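## Task

Take the sticky-note block off the desk and set it on the counter. The task fails if any carton from the desk lands on the floor, or if the robot falls or ends up leaning. At the end the gripper must have released the block and the robot must have moved away from it; the block must stay on the counter without the robot supporting it.

## Robot and tools

ROBOT. A wheeled base with a vertical column, a tilting head and two six-joint arms (left and right), each ending in a two-finger gripper. Folded, it measures 0.73 m long, 0.62 m wide and 1.88 m tall, with its front 0.40 m ahead of the column. The base can drive forward or back and turn in place, but it cannot move sideways. Loose objects may occasionally get nudged by outside pushes.

FRAMES. Base frame: origin on the floor under the column, midway between the drive wheels; x forward, y left, z up. left_hand and right_hand are reported in this frame, at the point where the fingers meet; the tips reach 8 mm further. The hand's z axis runs along the fingers (quat_wxyz maps (0,0,1) onto it), and its y axis runs along the opening direction. Odometry frame: the base frame as it was when the scene began. Heading is positive to the left, -3.142 to 3.142.

execute_actions(actions, cameras). actions is a list holding one action, or an empty list, which only reports state and images. An action may contain:
- base: exactly one key. translate_m is a relative drive in metres, forward positive, -3 to 3. rotate_rad is a relative turn in radians, counter-clockwise (left) positive, -3.2 to 3.2. Both count from where the base last reported itself.
- joints: one dictionary shared by both arms and the head, with absolute targets named per joint: head_tilt_rad (-0.61 to 1.308, positive looks down), left_/right_joint1_rad (-2.879 to 2.879), joint2 (0 to 3.141), joint3 (0 to 3.019), joint4 (-1.692 to 1.57), joint5 (-1.57 to 1.57, positive swings the hand to the robot's right), joint6 (-2.094 to 2.094, positive rolls clockwise viewed from behind), and left_/right_gripper_m, the fingertip gap in metres, 0 to 0.093. Joints you omit may keep pushing toward older targets.
- speeds: caps for this action only: translate_m 0.05 to 0.8 m/s, rotate_rad 0.1 to 1 rad/s (the defaults are the maxima). They do not slow the arms. A base motion that would need more than 8.667 s is refused, and so is any unknown key or out-of-range value; nothing moves then. No action runs past 15 s.
cameras lists cam_head_left, cam_head_right, cam_left_wrist, cam_right_wrist, nav_camera, or all; omitted/null means all and [] means none. Images come back in the order given on the pictures line.

wait(seconds): 0 to 10 s with no new command; returns state and images.
zoom_image(camera, region): region [x0,y0,x1,y1] in pixels of that camera's latest full image, top-left origin, at most 504x504.
finished_scene(scene): ends the scene irreversibly and reports success. Every reply should contain a tool call; a reply without one ends everything.

ARM GEOMETRY (approximate). With left joint1 at -1.57 (right arm: 1.57) and joints 5 and 6 at 0, the arm swings in a vertical plane facing forward, 0.23 m beside the column. Let a = j2 - 0.35, b = 1.05 + j2 - j3, c = b - j4 (c = 1.57 means fingers pointing down). Hand distance ahead = 0.12 + 0.39 sin a + 0.38 cos b + 0.25 cos c; height = 1.46 + 0.39 cos a - 0.38 sin b - 0.25 sin c. Example: j2, j3, j4 = 0.93, 0.78, 0.14 gives 0.60 m ahead, 1.21 m up. In practice the hand sits up to 5 cm lower and nearer the column (up to 12 cm with heavy or distant loads); check the reported hand position. Reach is about 1 m from the shoulder, down to 0.47 m height, and never the floor. With fingers down, an arm carries 0.3 kg out to 0.6 m at 0.65 to 1.6 m height, or 1 kg out to 0.8 m at 0.9 to 1.2 m. Small changes (under about 0.03 rad, 0.08 for joints 2 and 3) may not move a joint at all. For gentle contact, step about 0.05 rad per call from your previous target.

GRIPPER. Fingers are 7 cm long; their outside is 1 cm wider than the gap at the tips and 5 cm wider at the base. The housing is 10 cm wide and 7 cm deep. To grasp, command a gap smaller than the object; off_target is then expected. A reading at least 0.002 m above the target means something is held. The wrist cameras sit 0.10 m behind the fingertips and look along the fingers, tilted 0.62 rad toward the hand's +x. With the fingers pointing down and the arm straight ahead, objects above the image centre lie beyond or below the fingertips. Head cameras sit 1.47 to 1.58 m up, pitched down by about head_tilt_rad. nav_camera is at the base front, 0.23 m up.

RESULT LINES. base_status and joint_status give each motion's outcome: done, off_target, contact_stop (base hit something), time_out, not_followed (a safety check blocked that arm's targets; back the moved joints off by at least 0.05 rad, or move the other arm if it is named), or limit_stop_at_motor_heat. on_its_own covers what you did not command; 'held at' gives a target, not a position. motor_effort lists the wheels only (positive means driving forward, peak in brackets). If turned_by_wheels and turned_by_imu differ by more than about 4% and by at least 0.05 rad, the wheels slipped or hit something. base_tilt is in degrees. wheel_motors_off = 1 means the wheels are unpowered for about 2 s after pushing hard for about 3 s. Motor temperatures are listed per arm; from 85 °C you get a MOTOR HOT warning, and at 100 °C that arm drops everything.

AVOID. Dropping or slamming objects, and knocking any carton off the desk. Keep the arms from striking or pressing each other; a hard press ends the run. If blocked, do not keep pushing: send the arm's reported joint positions back as its targets (a held load then sinks slightly). After a base contact_stop, or if forward tilt drops 0.5° or more, back up 0.05 m. Tabletops 0.30 to 1.20 m high can slide over the base and strike the column. End upright, with the object resting on the counter, the gripper open and the hand moved clear.

Each tool is called after "Emit:" as name(argument=value, ...), one argument or row to a line, values as JSON.

## Session

Emit:
execute_actions(
  actions=[],
)

Scene clock: 0.00 s.
Motor temperatures (°C, as the motors report them): left_arm=[22 21 22 21 22 20] | right_arm=[22 21 21 21 23 24]
base_odometry: x=+0.000 y=+0.000 heading=+0.000 (m, m, rad; odometry frame)
turned_by_wheels: +0.000 (rad since the last result)
turned_by_imu: +0.000 (rad since the last result)
base_tilt: forward=-0.2 right=+0.0 (deg)
base_status: not commanded
joint_positions: head_tilt_rad=+0.889 left_joint1_rad=-1.563 left_joint2_rad=+0.873 left_joint3_rad=+0.402 left_joint4_rad=-0.980 left_joint5_rad=+0.047 left_joint6_rad=+0.000 left_gripper_m=+0.094 right_joint1_rad=+1.585 right_joint2_rad=+0.877 right_joint3_rad=+0.435 right_joint4_rad=-0.995 right_joint5_rad=-0.039 right_joint6_rad=+0.019 right_gripper_m=+0.094
joint_status: not commanded
wheel_motors_off: 0
motor_effort: left_wheel=+5 right_wheel=+3 (%)
left_hand: x=+0.1412 y=+0.2180 z=+1.2600 quat_wxyz=(+0.447, +0.014, -0.894, +0.019) (m; base frame)
right_hand: x=+0.1554 y=-0.2158 z=+1.2573 quat_wxyz=(+0.441, -0.012, -0.897, -0.017) (m; base frame)
pictures: cam_head_left, cam_head_right, cam_left_wrist, cam_right_wrist, nav_camera
Images, in order (width x height): cam_head_left 672x504, cam_head_right 672x504, cam_left_wrist 616x616, cam_right_wrist 616x616, nav_camera 672x504.

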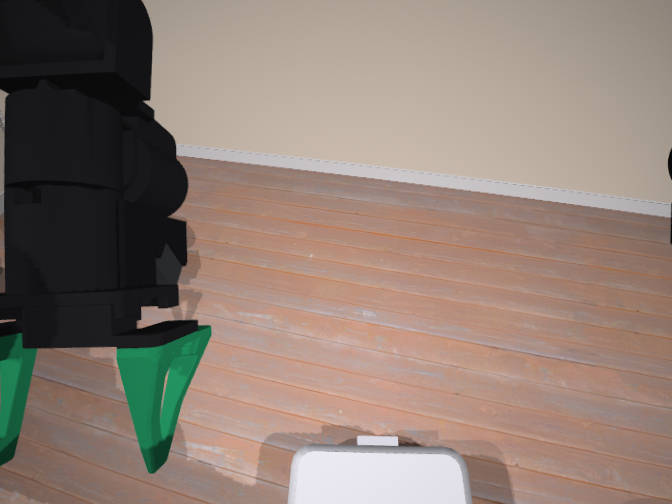

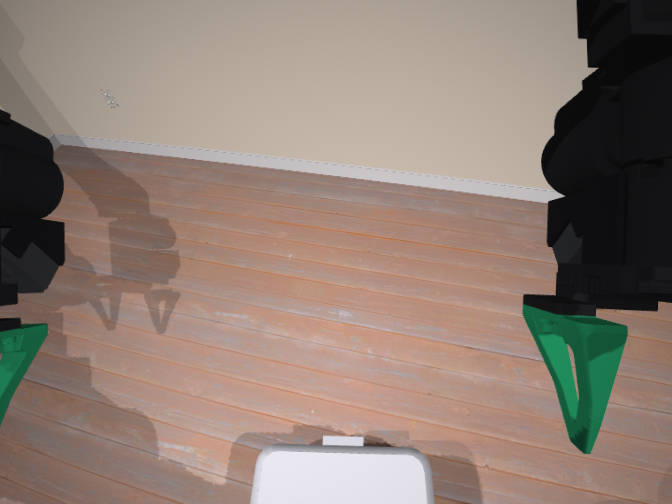

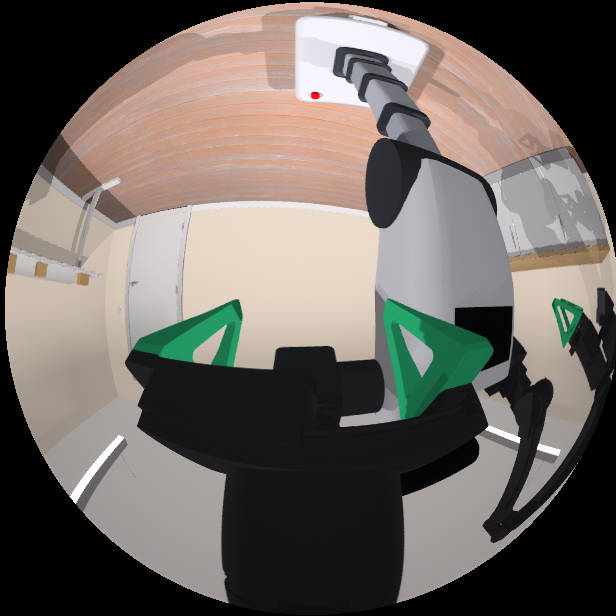

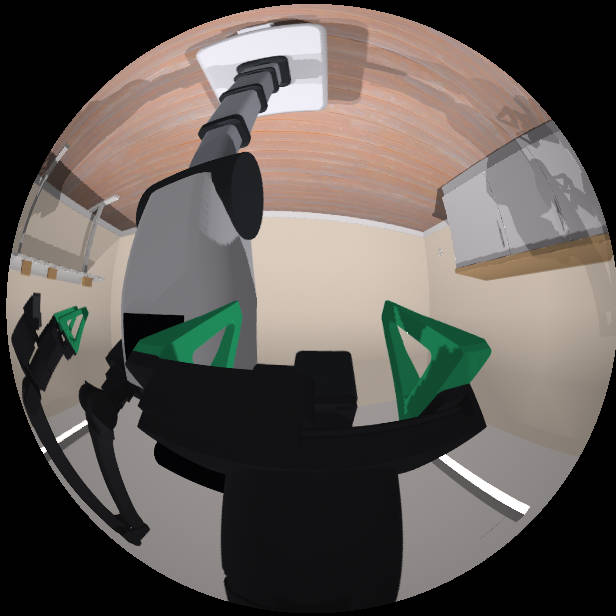

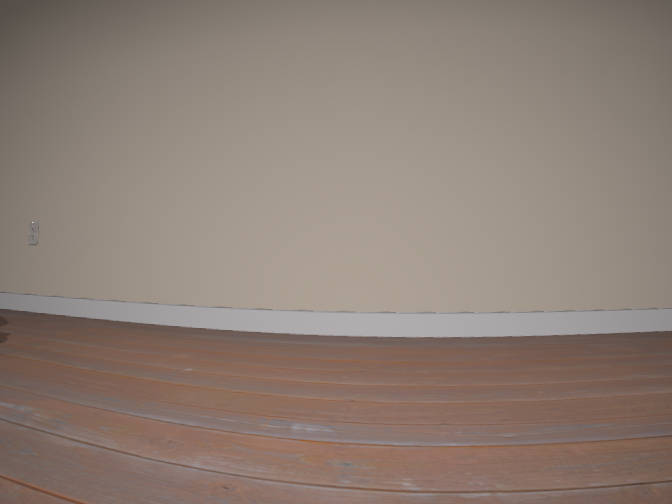

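Emit:
execute_actions(
  actions=[
    {"base": {"rotate_rad": 1.7}, "joints": {"head_tilt_rad": 0.45}},
  ],
  cameras=["cam_head_left", "cam_head_right", "nav_camera"],
)

Scene clock: 4.27 s.
Motor temperatures (°C, as the motors report them): left_arm=[22 22 22 21 22 20] | right_arm=[22 21 21 21 23 24]
base_odometry: x=+0.000 y=+0.000 heading=+1.698 (m, m, rad; odometry frame)
turned_by_wheels: +1.698 (rad since the last result)
turned_by_imu: +1.680 (rad since the last result)
base_tilt: forward=-0.2 right=+0.0 (deg)
base_status: done
joint_positions: head_tilt_rad=+0.469 left_joint1_rad=-1.563 left_joint2_rad=+0.873 left_joint3_rad=+0.402 left_joint4_rad=-0.980 left_joint5_rad=+0.047 left_joint6_rad=+0.000 left_gripper_m=+0.094 right_joint1_rad=+1.585 right_joint2_rad=+0.877 right_joint3_rad=+0.435 right_joint4_rad=-0.995 right_joint5_rad=-0.039 right_joint6_rad=+0.019 right_gripper_m=+0.094
joint_status: all done
wheel_motors_off: 0
motor_effort: left_wheel=-10(46) right_wheel=+6(43) (%)
left_hand: x=+0.1412 y=+0.2180 z=+1.2600 quat_wxyz=(+0.447, +0.014, -0.894, +0.019) (m; base frame)
right_hand: x=+0.1554 y=-0.2158 z=+1.2573 quat_wxyz=(+0.441, -0.012, -0.897, -0.017) (m; base frame)
pictures: cam_head_left, cam_head_right, nav_camera
Images, in order (width x height): cam_head_left 672x504, cam_head_right 672x504, nav_camera 672x504.

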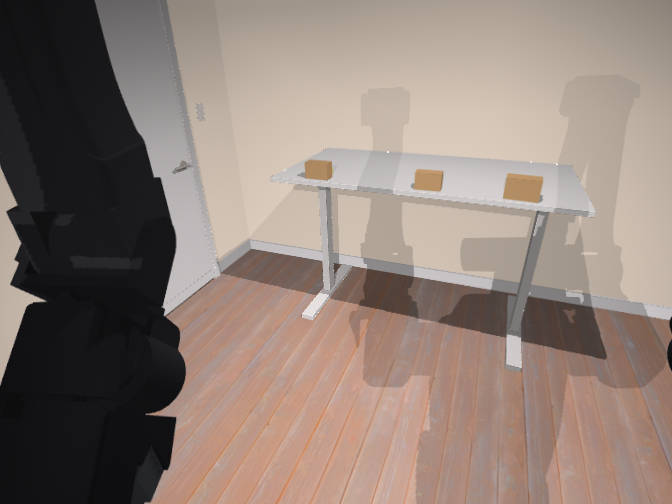

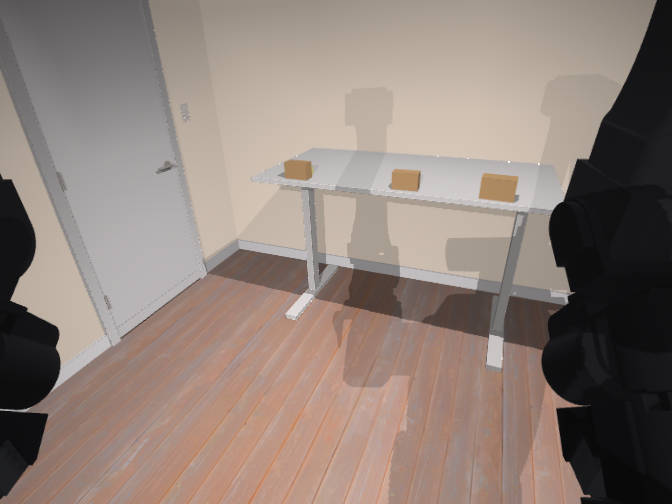

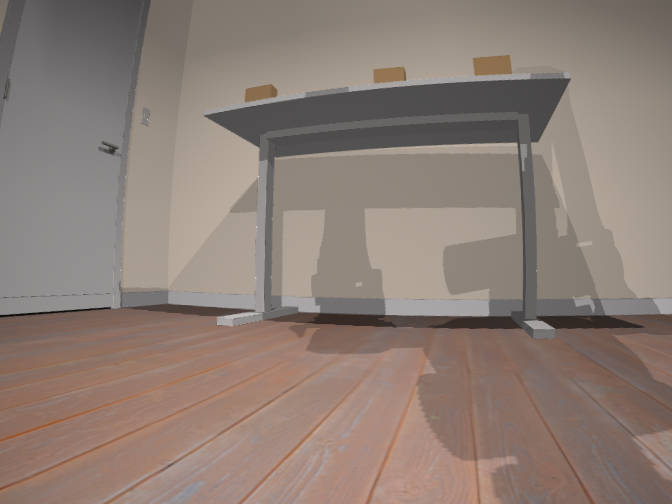

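Emit:
zoom_image(
  camera="cam_head_right",
  region=[250, 130, 570, 230],
)

Region (250, 130, 570, 230) of cam_head_right's 672x504 image, scaled by 1.575, with more detail than that image has; it fills the top 158 rows of this view, and the rest is white.

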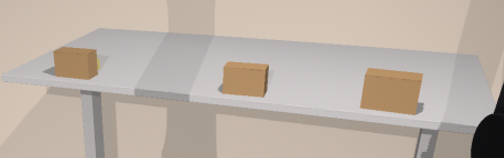

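Emit:
execute_actions(
  actions=[
    {"base": {"rotate_rad": 0.35}},
  ],
  cameras=["nav_camera"],
)

Emit:
execute_actions(
  actions=[
    {"base": {"translate_m": 1.1}},
  ],
  cameras=["nav_camera"],
)

Emit:
execute_actions(
  actions=[
    {"base": {"rotate_rad": -0.7}, "joints": {"head_tilt_rad": 0.55}},
  ],
  cameras=["cam_head_left", "cam_head_right", "nav_camera"],
)

Scene clock: 13.57 s.
Motor temperatures (°C, as the motors report them): left_arm=[22 22 22 21 22 20] | right_arm=[22 21 21 21 23 24]
base_odometry: x=+0.000 y=+0.000 heading=+2.047 (m, m, rad; odometry frame)
turned_by_wheels: +0.348 (rad since the last result)
turned_by_imu: +0.344 (rad since the last result)
base_tilt: forward=-0.1 right=+0.0 (deg)
base_status: done
joint_positions: head_tilt_rad=+0.469 left_joint1_rad=-1.563 left_joint2_rad=+0.873 left_joint3_rad=+0.402 left_joint4_rad=-0.980 left_joint5_rad=+0.047 left_joint6_rad=+0.000 left_gripper_m=+0.094 right_joint1_rad=+1.585 right_joint2_rad=+0.877 right_joint3_rad=+0.435 right_joint4_rad=-0.995 right_joint5_rad=-0.039 right_joint6_rad=+0.019 right_gripper_m=+0.094
joint_status: not commanded
wheel_motors_off: 0
motor_effort: left_wheel=-9(38) right_wheel=+6(26) (%)
left_hand: x=+0.1412 y=+0.2180 z=+1.2600 quat_wxyz=(+0.447, +0.014, -0.894, +0.019) (m; base frame)
right_hand: x=+0.1554 y=-0.2158 z=+1.2573 quat_wxyz=(+0.441, -0.012, -0.897, -0.017) (m; base frame)
pictures: nav_camera
Images, in order (width x height): nav_camera 672x504.

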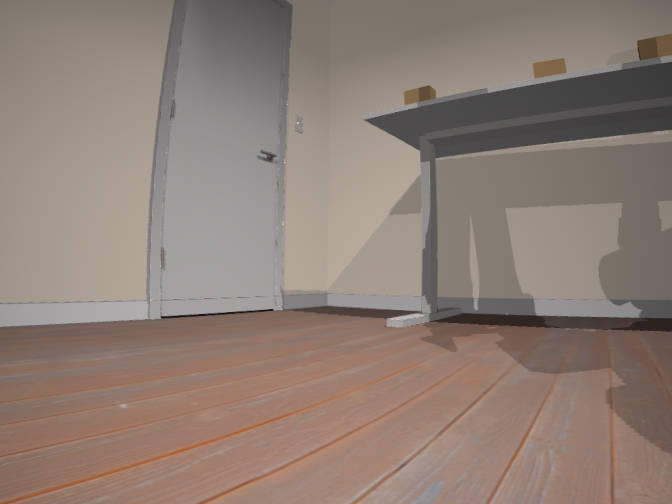

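Scene clock: 16.93 s.
Motor temperatures (°C, as the motors report them): left_arm=[22 22 22 21 22 20] | right_arm=[22 21 21 21 23 24]
base_odometry: x=-0.504 y=+0.978 heading=+2.047 (m, m, rad; odometry frame)
turned_by_wheels: +0.000 (rad since the last result)
turned_by_imu: -0.001 (rad since the last result)
base_tilt: forward=-0.1 right=+0.1 (deg)
base_status: done
joint_positions: head_tilt_rad=+0.468 left_joint1_rad=-1.563 left_joint2_rad=+0.873 left_joint3_rad=+0.403 left_joint4_rad=-0.980 left_joint5_rad=+0.047 left_joint6_rad=+0.000 left_gripper_m=+0.094 right_joint1_rad=+1.585 right_joint2_rad=+0.877 right_joint3_rad=+0.435 right_joint4_rad=-0.995 right_joint5_rad=-0.039 right_joint6_rad=+0.019 right_gripper_m=+0.094
joint_status: not commanded
wheel_motors_off: 0
motor_effort: left_wheel=+0(58) right_wheel=-1(55) (%)
left_hand: x=+0.1416 y=+0.2180 z=+1.2599 quat_wxyz=(+0.446, +0.014, -0.895, +0.019) (m; base frame)
right_hand: x=+0.1554 y=-0.2158 z=+1.2573 quat_wxyz=(+0.441, -0.012, -0.897, -0.017) (m; base frame)
pictures: nav_camera
Images, in order (width x height): nav_camera 672x504.

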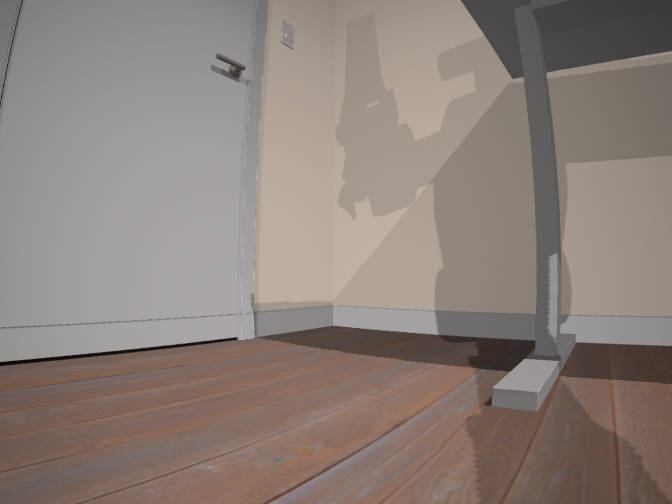

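Scene clock: 19.27 s.
Motor temperatures (°C, as the motors report them): left_arm=[22 22 22 21 22 20] | right_arm=[22 21 21 21 23 24]
base_odometry: x=-0.504 y=+0.978 heading=+1.348 (m, m, rad; odometry frame)
turned_by_wheels: -0.698 (rad since the last result)
turned_by_imu: -0.691 (rad since the last result)
base_tilt: forward=-0.1 right=-0.1 (deg)
base_status: done
joint_positions: head_tilt_rad=+0.554 left_joint1_rad=-1.563 left_joint2_rad=+0.873 left_joint3_rad=+0.403 left_joint4_rad=-0.980 left_joint5_rad=+0.047 left_joint6_rad=+0.000 left_gripper_m=+0.094 right_joint1_rad=+1.585 right_joint2_rad=+0.877 right_joint3_rad=+0.435 right_joint4_rad=-0.995 right_joint5_rad=-0.039 right_joint6_rad=+0.019 right_gripper_m=+0.094
joint_status: all done
wheel_motors_off: 0
motor_effort: left_wheel=+10(43) right_wheel=-7(49) (%)
left_hand: x=+0.1416 y=+0.2180 z=+1.2599 quat_wxyz=(+0.446, +0.014, -0.895, +0.019) (m; base frame)
right_hand: x=+0.1554 y=-0.2158 z=+1.2573 quat_wxyz=(+0.441, -0.012, -0.897, -0.017) (m; base frame)
pictures: cam_head_left, cam_head_right, nav_camera
Images, in order (width x height): cam_head_left 672x504, cam_head_right 672x504, nav_camera 672x504.

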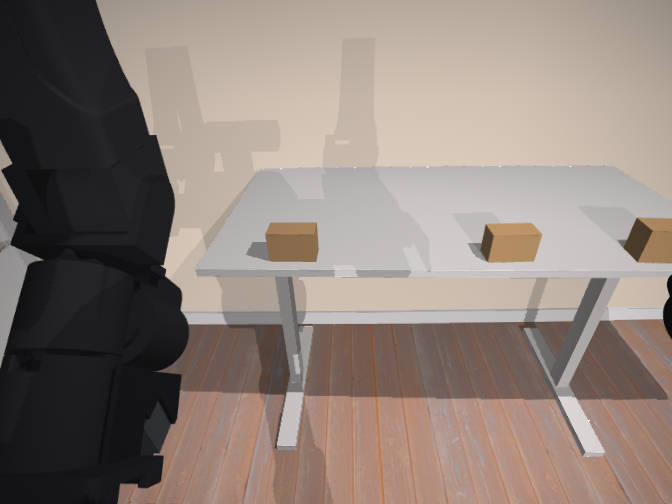

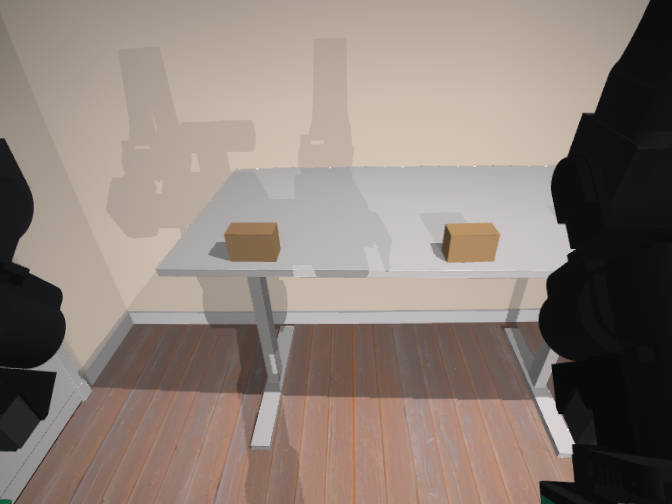

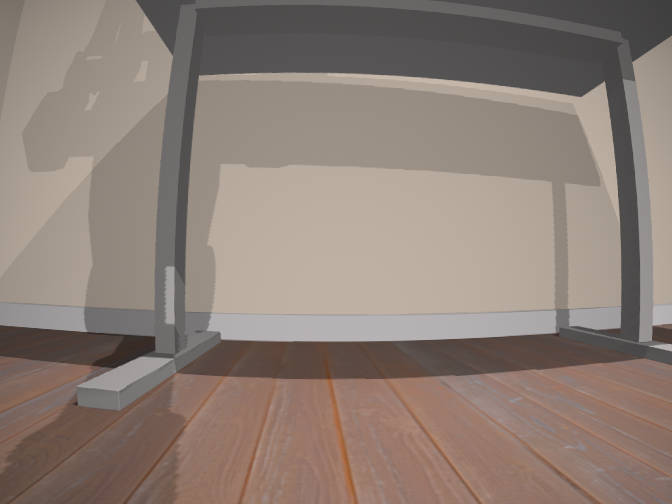

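Emit:
execute_actions(
  actions=[
    {"base": {"translate_m": 0.5}, "joints": {"head_tilt_rad": 0.85, "left_joint1_rad": -1.57, "left_joint2_rad": 1.09, "left_joint3_rad": 1.245, "left_joint4_rad": -0.67, "left_joint5_rad": 0.0, "left_joint6_rad": 0.0}, "speeds": {"translate_m": 0.4}},
  ],
  cameras=["cam_head_left", "cam_head_right", "cam_left_wrist", "nav_camera"],
)

Scene clock: 28.87 s.
Motor temperatures (°C, as the motors report them): left_arm=[22 22 22 21 22 20] | right_arm=[22 21 21 21 23 24]
base_odometry: x=-0.394 y=+1.466 heading=+1.348 (m, m, rad; odometry frame)
turned_by_wheels: +0.000 (rad since the last result)
turned_by_imu: -0.002 (rad since the last result)
base_tilt: forward=-0.1 right=+0.0 (deg)
base_status: done
joint_positions: head_tilt_rad=+0.852 left_joint1_rad=-1.563 left_joint2_rad=+1.096 left_joint3_rad=+1.224 left_joint4_rad=-0.671 left_joint5_rad=+0.004 left_joint6_rad=+0.000 left_gripper_m=+0.094 right_joint1_rad=+1.585 right_joint2_rad=+0.877 right_joint3_rad=+0.434 right_joint4_rad=-0.995 right_joint5_rad=-0.039 right_joint6_rad=+0.019 right_gripper_m=+0.094
joint_status: all done
wheel_motors_off: 0
motor_effort: left_wheel=+0(76) right_wheel=+0(44) (%)
left_hand: x=+0.6132 y=+0.2278 z=+1.1882 quat_wxyz=(+0.009, +0.002, -1.000, -0.001) (m; base frame)
right_hand: x=+0.1548 y=-0.2158 z=+1.2575 quat_wxyz=(+0.441, -0.012, -0.897, -0.017) (m; base frame)
pictures: cam_head_left, cam_head_right, cam_left_wrist, nav_camera
Images, in order (width x height): cam_head_left 672x504, cam_head_right 672x504, cam_left_wrist 616x616, nav_camera 672x504.

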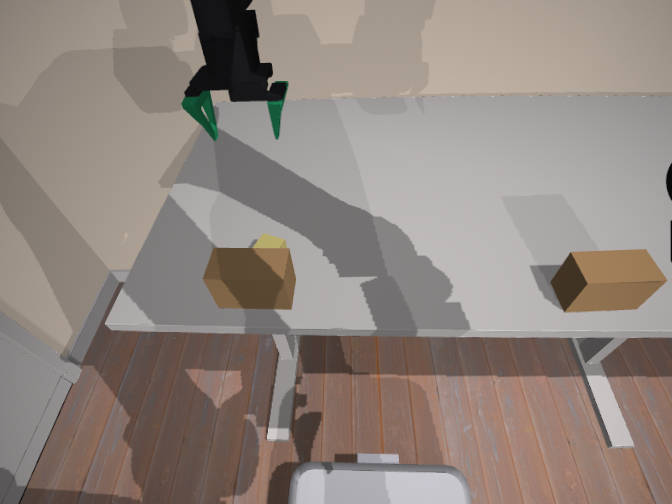

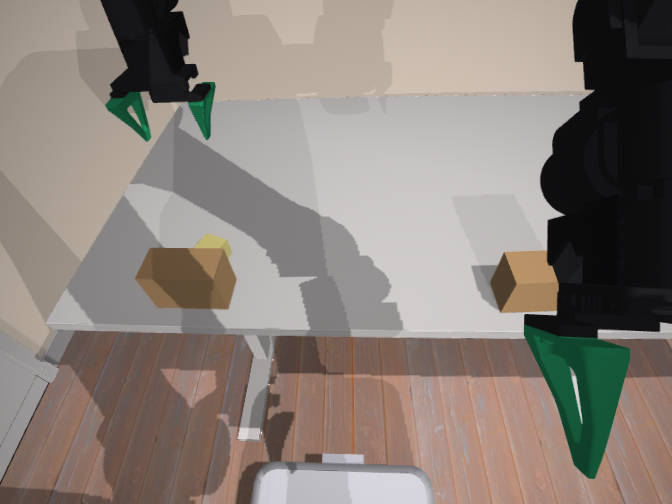

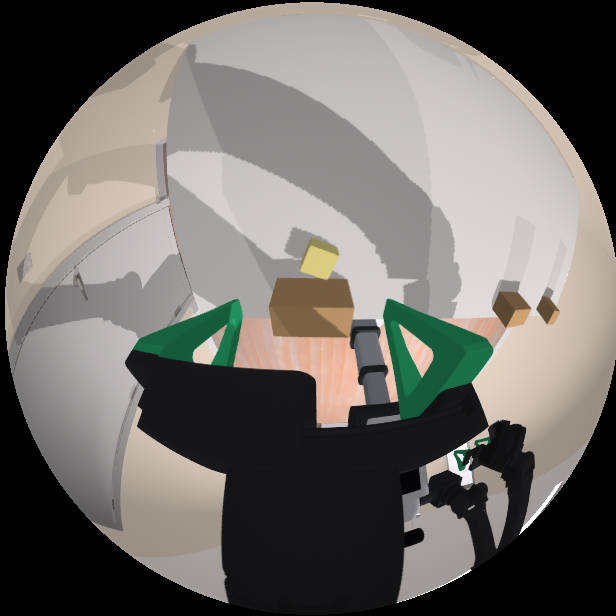

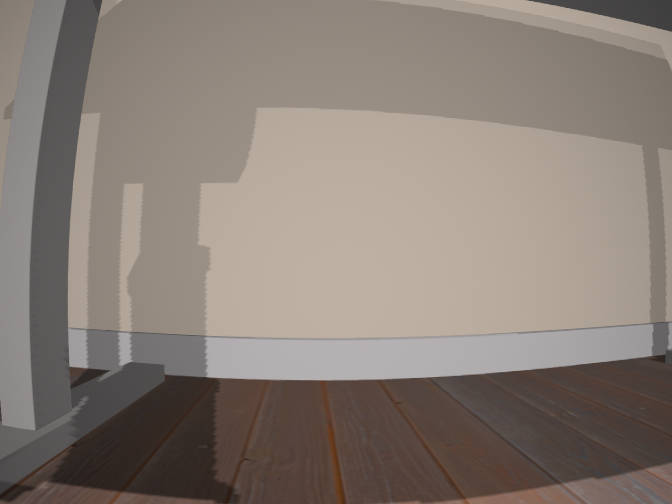

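Emit:
zoom_image(
  camera="cam_left_wrist",
  region=[220, 200, 420, 360],
)

Region (220, 200, 420, 360) of cam_left_wrist's 616x616 image, scaled by 2.520, with more detail than that image has; it fills the top 403 rows of this view, and the rest is white.

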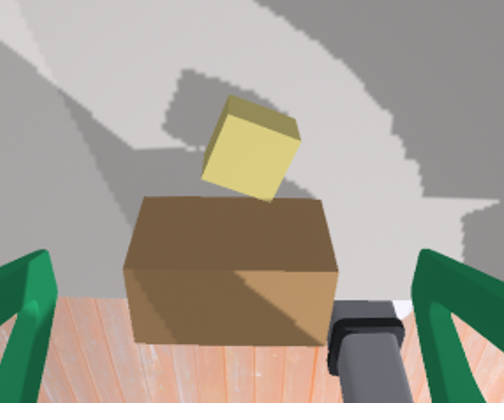

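Emit:
execute_actions(
  actions=[
    {"joints": {"left_joint1_rad": -1.6, "left_joint2_rad": 1.32, "left_joint3_rad": 1.16, "left_joint4_rad": -0.36, "left_joint5_rad": 0.0, "left_joint6_rad": 0.37}},
  ],
  cameras=["cam_head_left", "cam_head_right", "cam_left_wrist"],
)

Scene clock: 38.10 s.
Motor temperatures (°C, as the motors report them): left_arm=[22 23 23 21 22 20] | right_arm=[22 21 21 21 23 24]
base_odometry: x=-0.394 y=+1.466 heading=+1.348 (m, m, rad; odometry frame)
turned_by_wheels: +0.000 (rad since the last result)
turned_by_imu: -0.001 (rad since the last result)
base_tilt: forward=-0.1 right=-0.2 (deg)
base_status: not commanded
joint_positions: head_tilt_rad=+0.852 left_joint1_rad=-1.595 left_joint2_rad=+1.338 left_joint3_rad=+1.153 left_joint4_rad=-0.371 left_joint5_rad=+0.003 left_joint6_rad=+0.359 left_gripper_m=+0.094 right_joint1_rad=+1.585 right_joint2_rad=+0.877 right_joint3_rad=+0.434 right_joint4_rad=-0.995 right_joint5_rad=-0.039 right_joint6_rad=+0.019 right_gripper_m=+0.094
joint_status: all done
wheel_motors_off: 0
motor_effort: left_wheel=+0(1) right_wheel=+1(0) (%)
left_hand: x=+0.5649 y=+0.2097 z=+1.0609 quat_wxyz=(+0.014, -0.184, -0.983, +0.015) (m; base frame)
right_hand: x=+0.1548 y=-0.2158 z=+1.2575 quat_wxyz=(+0.441, -0.012, -0.897, -0.017) (m; base frame)
pictures: cam_head_left, cam_head_right, cam_left_wrist
Images, in order (width x height): cam_head_left 672x504, cam_head_right 672x504, cam_left_wrist 616x616.

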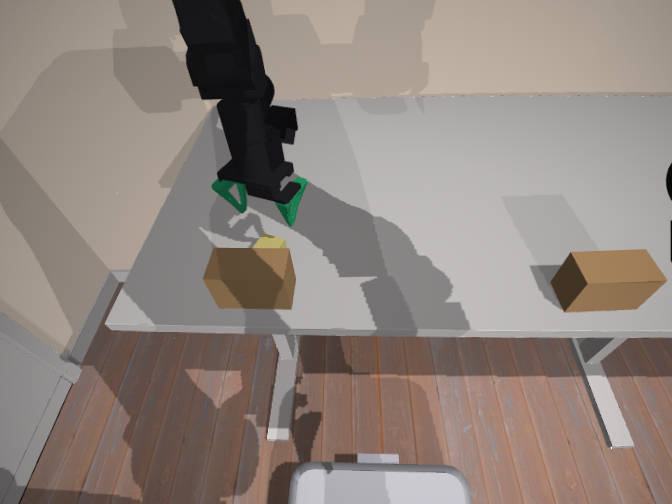

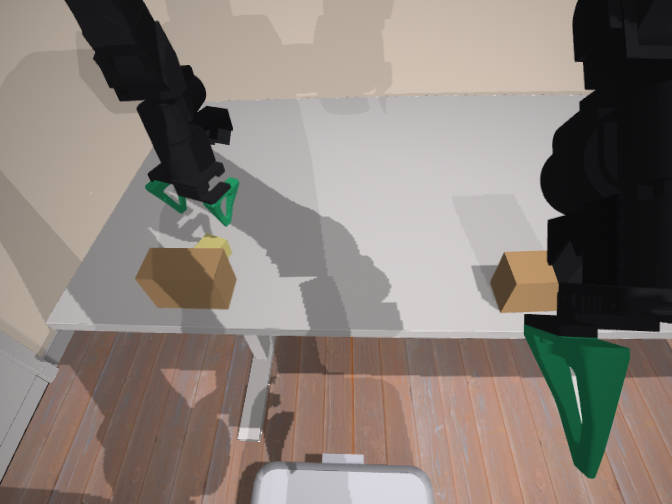

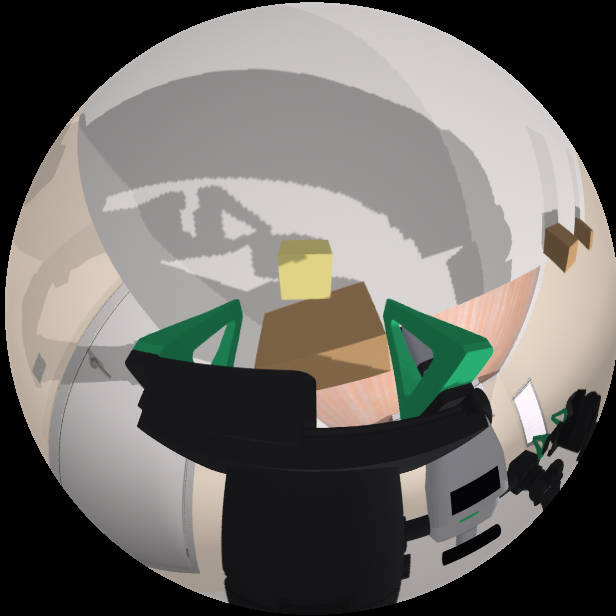

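Emit:
execute_actions(
  actions=[
    {"joints": {"left_joint2_rad": 1.43, "left_joint3_rad": 1.24, "left_joint4_rad": -0.31}},
  ],
  cameras=["cam_head_left", "cam_left_wrist"],
)

Scene clock: 41.77 s.
Motor temperatures (°C, as the motors report them): left_arm=[22 23 23 21 22 20] | right_arm=[22 21 21 21 23 24]
base_odometry: x=-0.394 y=+1.466 heading=+1.348 (m, m, rad; odometry frame)
turned_by_wheels: +0.000 (rad since the last result)
turned_by_imu: -0.001 (rad since the last result)
base_tilt: forward=-0.1 right=-0.1 (deg)
base_status: not commanded
joint_positions: head_tilt_rad=+0.852 left_joint1_rad=-1.595 left_joint2_rad=+1.404 left_joint3_rad=+1.235 left_joint4_rad=-0.315 left_joint5_rad=+0.003 left_joint6_rad=+0.359 left_gripper_m=+0.094 right_joint1_rad=+1.585 right_joint2_rad=+0.877 right_joint3_rad=+0.434 right_joint4_rad=-0.995 right_joint5_rad=-0.039 right_joint6_rad=+0.019 right_gripper_m=+0.094
joint_status: all done
wheel_motors_off: 0
motor_effort: left_wheel=-1(1) right_wheel=+0(1) (%)
left_hand: x=+0.6014 y=+0.2088 z=+1.0413 quat_wxyz=(-0.022, -0.184, -0.983, +0.008) (m; base frame)
right_hand: x=+0.1548 y=-0.2158 z=+1.2575 quat_wxyz=(+0.441, -0.012, -0.897, -0.017) (m; base frame)
pictures: cam_head_left, cam_left_wrist
Images, in order (width x height): cam_head_left 672x504, cam_left_wrist 616x616.

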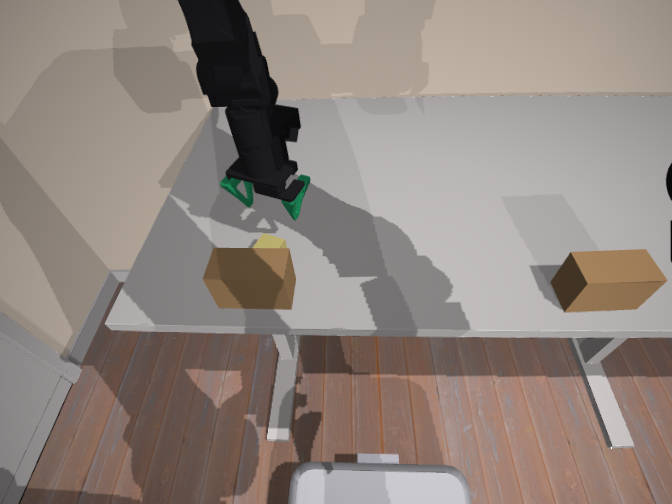

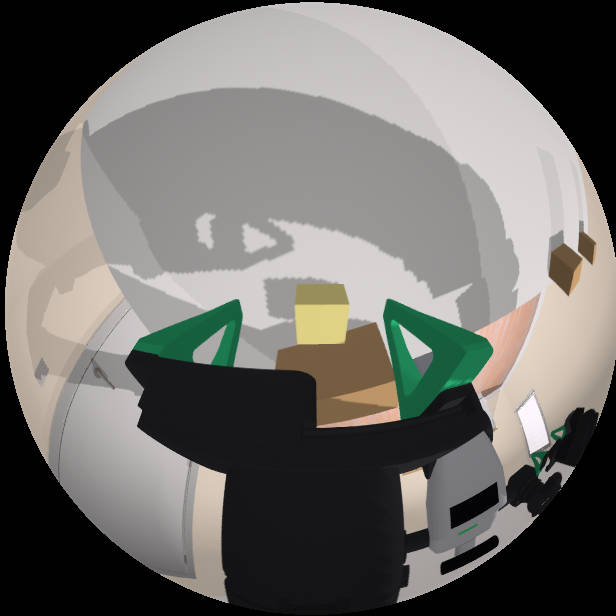

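Emit:
execute_actions(
  actions=[
    {"joints": {"left_joint2_rad": 1.545, "left_joint3_rad": 1.24, "left_joint4_rad": -0.21}},
  ],
  cameras=["cam_head_left", "cam_left_wrist"],
)

Scene clock: 44.20 s.
Motor temperatures (°C, as the motors report them): left_arm=[22 23 23 21 22 20] | right_arm=[22 21 21 21 23 24]
base_odometry: x=-0.394 y=+1.466 heading=+1.348 (m, m, rad; odometry frame)
turned_by_wheels: +0.000 (rad since the last result)
turned_by_imu: +0.000 (rad since the last result)
base_tilt: forward=-0.1 right=+0.0 (deg)
base_status: not commanded
joint_positions: head_tilt_rad=+0.852 left_joint1_rad=-1.595 left_joint2_rad=+1.546 left_joint3_rad=+1.236 left_joint4_rad=-0.217 left_joint5_rad=+0.003 left_joint6_rad=+0.359 left_gripper_m=+0.094 right_joint1_rad=+1.585 right_joint2_rad=+0.877 right_joint3_rad=+0.434 right_joint4_rad=-0.995 right_joint5_rad=-0.039 right_joint6_rad=+0.019 right_gripper_m=+0.094
joint_status: all done
wheel_motors_off: 0
motor_effort: left_wheel=-1(1) right_wheel=+0(0) (%)
left_hand: x=+0.5627 y=+0.2079 z=+0.9767 quat_wxyz=(-0.001, -0.184, -0.983, +0.012) (m; base frame)
right_hand: x=+0.1548 y=-0.2158 z=+1.2575 quat_wxyz=(+0.441, -0.012, -0.897, -0.017) (m; base frame)
pictures: cam_head_left, cam_left_wrist
Images, in order (width x height): cam_head_left 672x504, cam_left_wrist 616x616.

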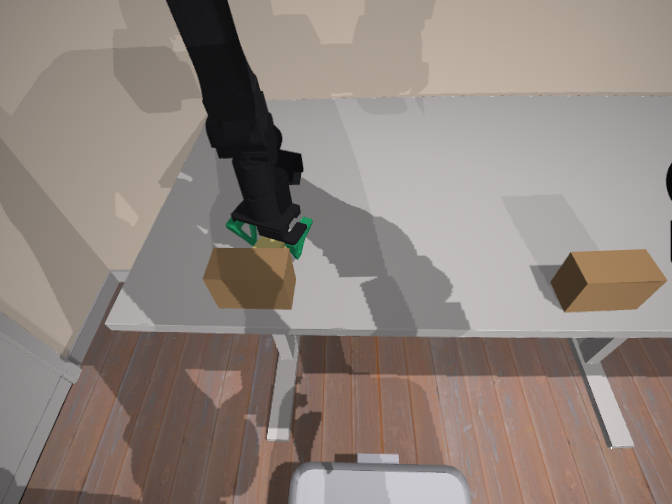

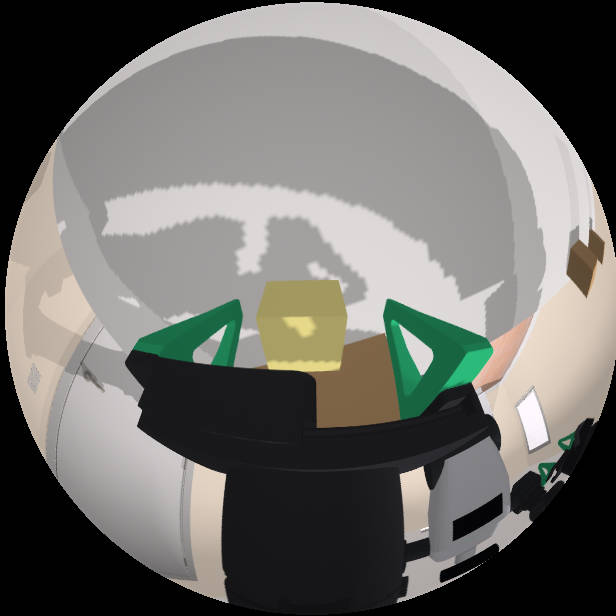

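Emit:
execute_actions(
  actions=[
    {"joints": {"left_gripper_m": 0.03}},
  ],
  cameras=["cam_head_left", "cam_left_wrist"],
)

Scene clock: 47.80 s.
Motor temperatures (°C, as the motors report them): left_arm=[22 23 23 21 22 20] | right_arm=[22 21 21 21 23 24]
base_odometry: x=-0.394 y=+1.466 heading=+1.348 (m, m, rad; odometry frame)
turned_by_wheels: +0.000 (rad since the last result)
turned_by_imu: -0.001 (rad since the last result)
base_tilt: forward=-0.2 right=+0.0 (deg)
base_status: not commanded
joint_positions: head_tilt_rad=+0.852 left_joint1_rad=-1.595 left_joint2_rad=+1.546 left_joint3_rad=+1.236 left_joint4_rad=-0.217 left_joint5_rad=+0.002 left_joint6_rad=+0.359 left_gripper_m=+0.046 right_joint1_rad=+1.585 right_joint2_rad=+0.877 right_joint3_rad=+0.434 right_joint4_rad=-0.995 right_joint5_rad=-0.039 right_joint6_rad=+0.019 right_gripper_m=+0.094
joint_status: left_gripper_m off_target (ended at +0.046, target +0.030)
wheel_motors_off: 0
motor_effort: left_wheel=-1(1) right_wheel=+0(0) (%)
left_hand: x=+0.5627 y=+0.2081 z=+0.9767 quat_wxyz=(-0.001, -0.184, -0.983, +0.012) (m; base frame)
right_hand: x=+0.1548 y=-0.2158 z=+1.2575 quat_wxyz=(+0.441, -0.012, -0.897, -0.017) (m; base frame)
pictures: cam_head_left, cam_left_wrist
Images, in order (width x height): cam_head_left 672x504, cam_left_wrist 616x616.

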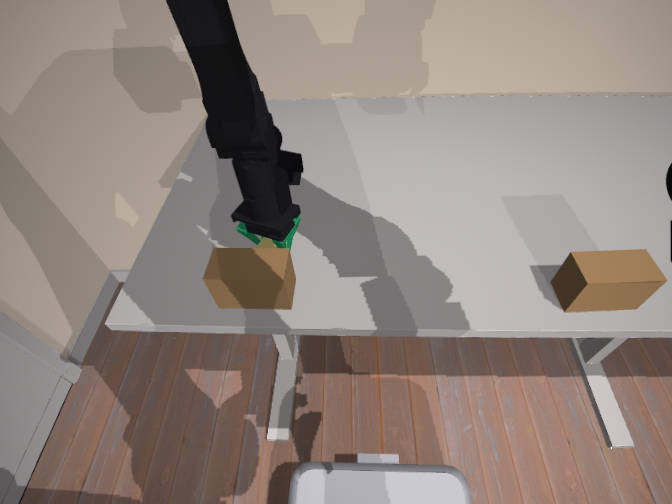

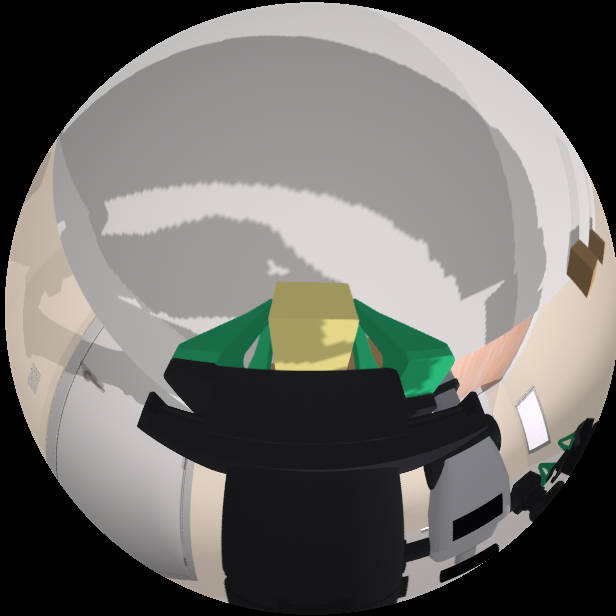

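Emit:
execute_actions(
  actions=[
    {"joints": {"left_joint2_rad": 1.25, "left_joint3_rad": 1.24, "left_joint4_rad": -0.21, "left_gripper_m": 0.03}},
  ],
  cameras=["cam_head_left", "cam_left_wrist"],
)

Scene clock: 50.43 s.
Motor temperatures (°C, as the motors report them): left_arm=[22 23 23 21 22 20] | right_arm=[22 21 21 21 23 24]
base_odometry: x=-0.394 y=+1.466 heading=+1.348 (m, m, rad; odometry frame)
turned_by_wheels: +0.000 (rad since the last result)
turned_by_imu: -0.001 (rad since the last result)
base_tilt: forward=+0.0 right=+0.0 (deg)
base_status: not commanded
joint_positions: head_tilt_rad=+0.852 left_joint1_rad=-1.595 left_joint2_rad=+1.224 left_joint3_rad=+1.238 left_joint4_rad=-0.212 left_joint5_rad=+0.002 left_joint6_rad=+0.359 left_gripper_m=+0.046 right_joint1_rad=+1.585 right_joint2_rad=+0.877 right_joint3_rad=+0.434 right_joint4_rad=-0.995 right_joint5_rad=-0.039 right_joint6_rad=+0.019 right_gripper_m=+0.094
joint_status: left_gripper_m off_target (ended at +0.046, target +0.030); the others done
wheel_motors_off: 0
motor_effort: left_wheel=-1(1) right_wheel=+1(0) (%)
left_hand: x=+0.6940 y=+0.2099 z=+1.1412 quat_wxyz=(-0.162, -0.180, -0.970, -0.017) (m; base frame)
right_hand: x=+0.1548 y=-0.2158 z=+1.2575 quat_wxyz=(+0.441, -0.012, -0.897, -0.017) (m; base frame)
pictures: cam_head_left, cam_left_wrist
Images, in order (width x height): cam_head_left 672x504, cam_left_wrist 616x616.

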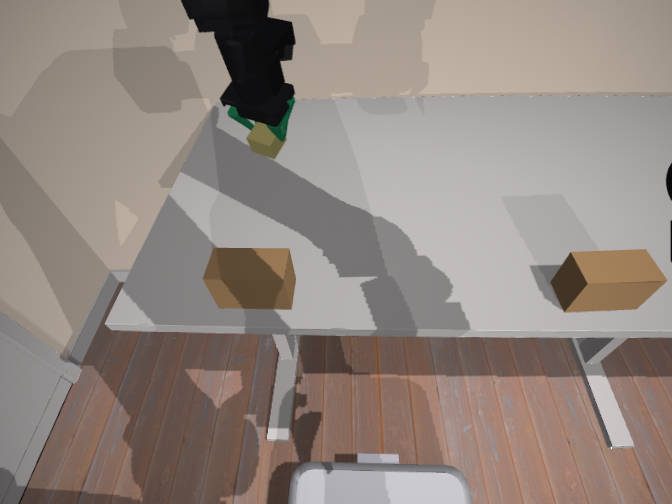

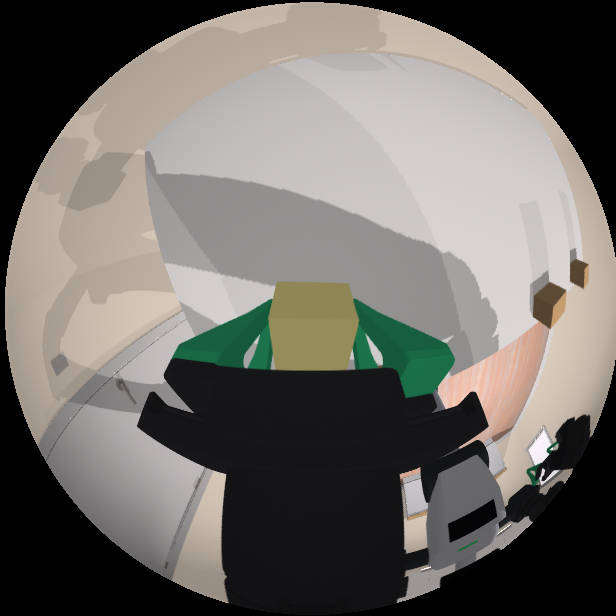

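Emit:
execute_actions(
  actions=[
    {"base": {"translate_m": -1.0}, "joints": {"head_tilt_rad": 0.55, "left_joint2_rad": 1.07, "left_joint3_rad": 1.245, "left_joint4_rad": -0.67, "left_gripper_m": 0.03}},
  ],
  cameras=["cam_head_left", "cam_right_wrist"],
)

Emit:
execute_actions(
  actions=[
    {"base": {"rotate_rad": -3.05}, "joints": {"left_gripper_m": 0.03}},
  ],
  cameras=["cam_head_left", "cam_head_right", "nav_camera"],
)

Scene clock: 55.33 s.
Motor temperatures (°C, as the motors report them): left_arm=[22 23 23 21 22 20] | right_arm=[22 21 21 21 23 24]
base_odometry: x=-0.614 y=+0.490 heading=+1.348 (m, m, rad; odometry frame)
turned_by_wheels: +0.000 (rad since the last result)
turned_by_imu: +0.000 (rad since the last result)
base_tilt: forward=+0.0 right=-0.1 (deg)
base_status: done
joint_positions: head_tilt_rad=+0.567 left_joint1_rad=-1.595 left_joint2_rad=+1.067 left_joint3_rad=+1.238 left_joint4_rad=-0.664 left_joint5_rad=+0.002 left_joint6_rad=+0.359 left_gripper_m=+0.046 right_joint1_rad=+1.585 right_joint2_rad=+0.877 right_joint3_rad=+0.430 right_joint4_rad=-0.995 right_joint5_rad=-0.039 right_joint6_rad=+0.019 right_gripper_m=+0.094
joint_status: left_gripper_m off_target (ended at +0.046, target +0.030); the others done
wheel_motors_off: 0
motor_effort: left_wheel=+1(42) right_wheel=+0(59) (%)
left_hand: x=+0.6297 y=+0.2121 z=+1.2062 quat_wxyz=(-0.017, -0.184, -0.983, +0.009) (m; base frame)
right_hand: x=+0.1526 y=-0.2159 z=+1.2582 quat_wxyz=(+0.443, -0.012, -0.896, -0.017) (m; base frame)
pictures: cam_head_left, cam_right_wrist
Images, in order (width x height): cam_head_left 672x504, cam_right_wrist 616x616.

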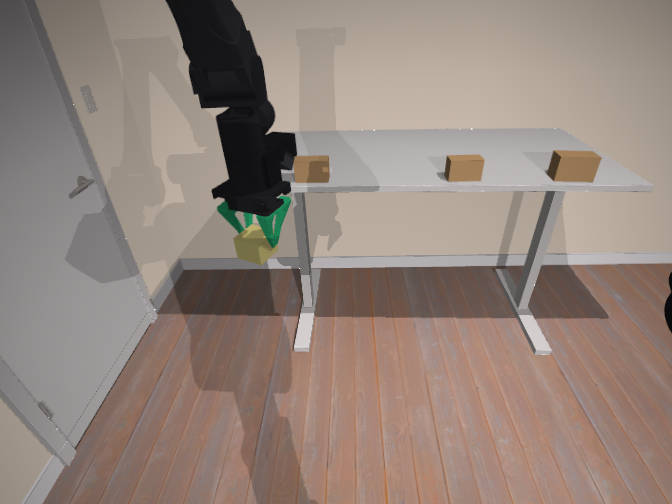

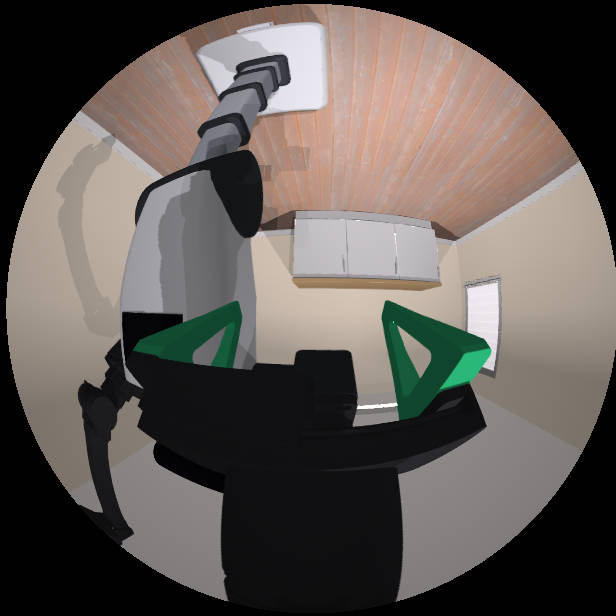

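Scene clock: 60.07 s.
Motor temperatures (°C, as the motors report them): left_arm=[22 24 23 21 22 20] | right_arm=[22 21 21 21 23 24]
base_odometry: x=-0.614 y=+0.490 heading=-1.700 (m, m, rad; odometry frame)
turned_by_wheels: -3.048 (rad since the last result)
turned_by_imu: -3.018 (rad since the last result)
base_tilt: forward=-0.1 right=+0.0 (deg)
base_status: done
joint_positions: head_tilt_rad=+0.567 left_joint1_rad=-1.595 left_joint2_rad=+1.067 left_joint3_rad=+1.238 left_joint4_rad=-0.664 left_joint5_rad=+0.002 left_joint6_rad=+0.359 left_gripper_m=+0.046 right_joint1_rad=+1.585 right_joint2_rad=+0.877 right_joint3_rad=+0.430 right_joint4_rad=-0.995 right_joint5_rad=-0.039 right_joint6_rad=+0.019 right_gripper_m=+0.094
joint_status: left_gripper_m off_target (ended at +0.046, target +0.030)
wheel_motors_off: 0
motor_effort: left_wheel=+10(67) right_wheel=-6(45) (%)
left_hand: x=+0.6297 y=+0.2122 z=+1.2062 quat_wxyz=(-0.017, -0.184, -0.983, +0.009) (m; base frame)
right_hand: x=+0.1526 y=-0.2159 z=+1.2582 quat_wxyz=(+0.443, -0.012, -0.896, -0.017) (m; base frame)
pictures: cam_head_left, cam_head_right, nav_camera
Images, in order (width x height): cam_head_left 672x504, cam_head_right 672x504, nav_camera 672x504.

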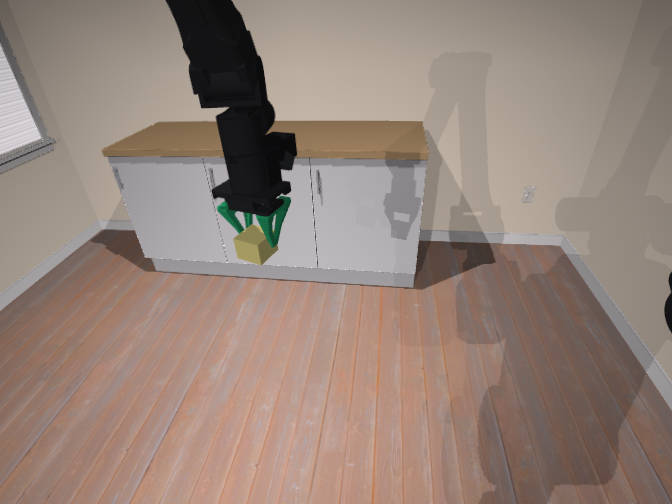

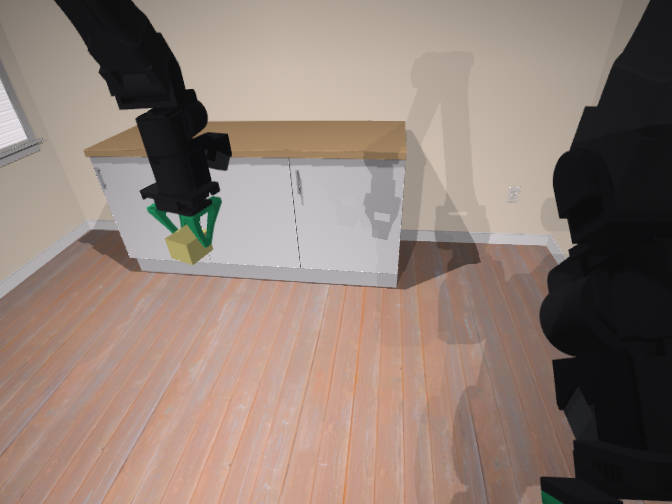

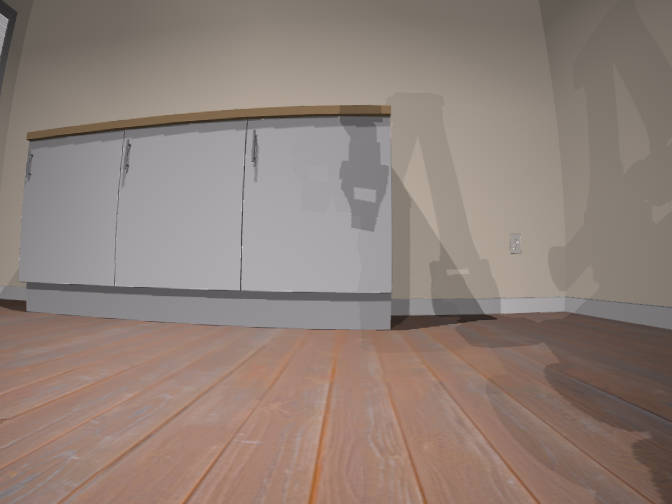

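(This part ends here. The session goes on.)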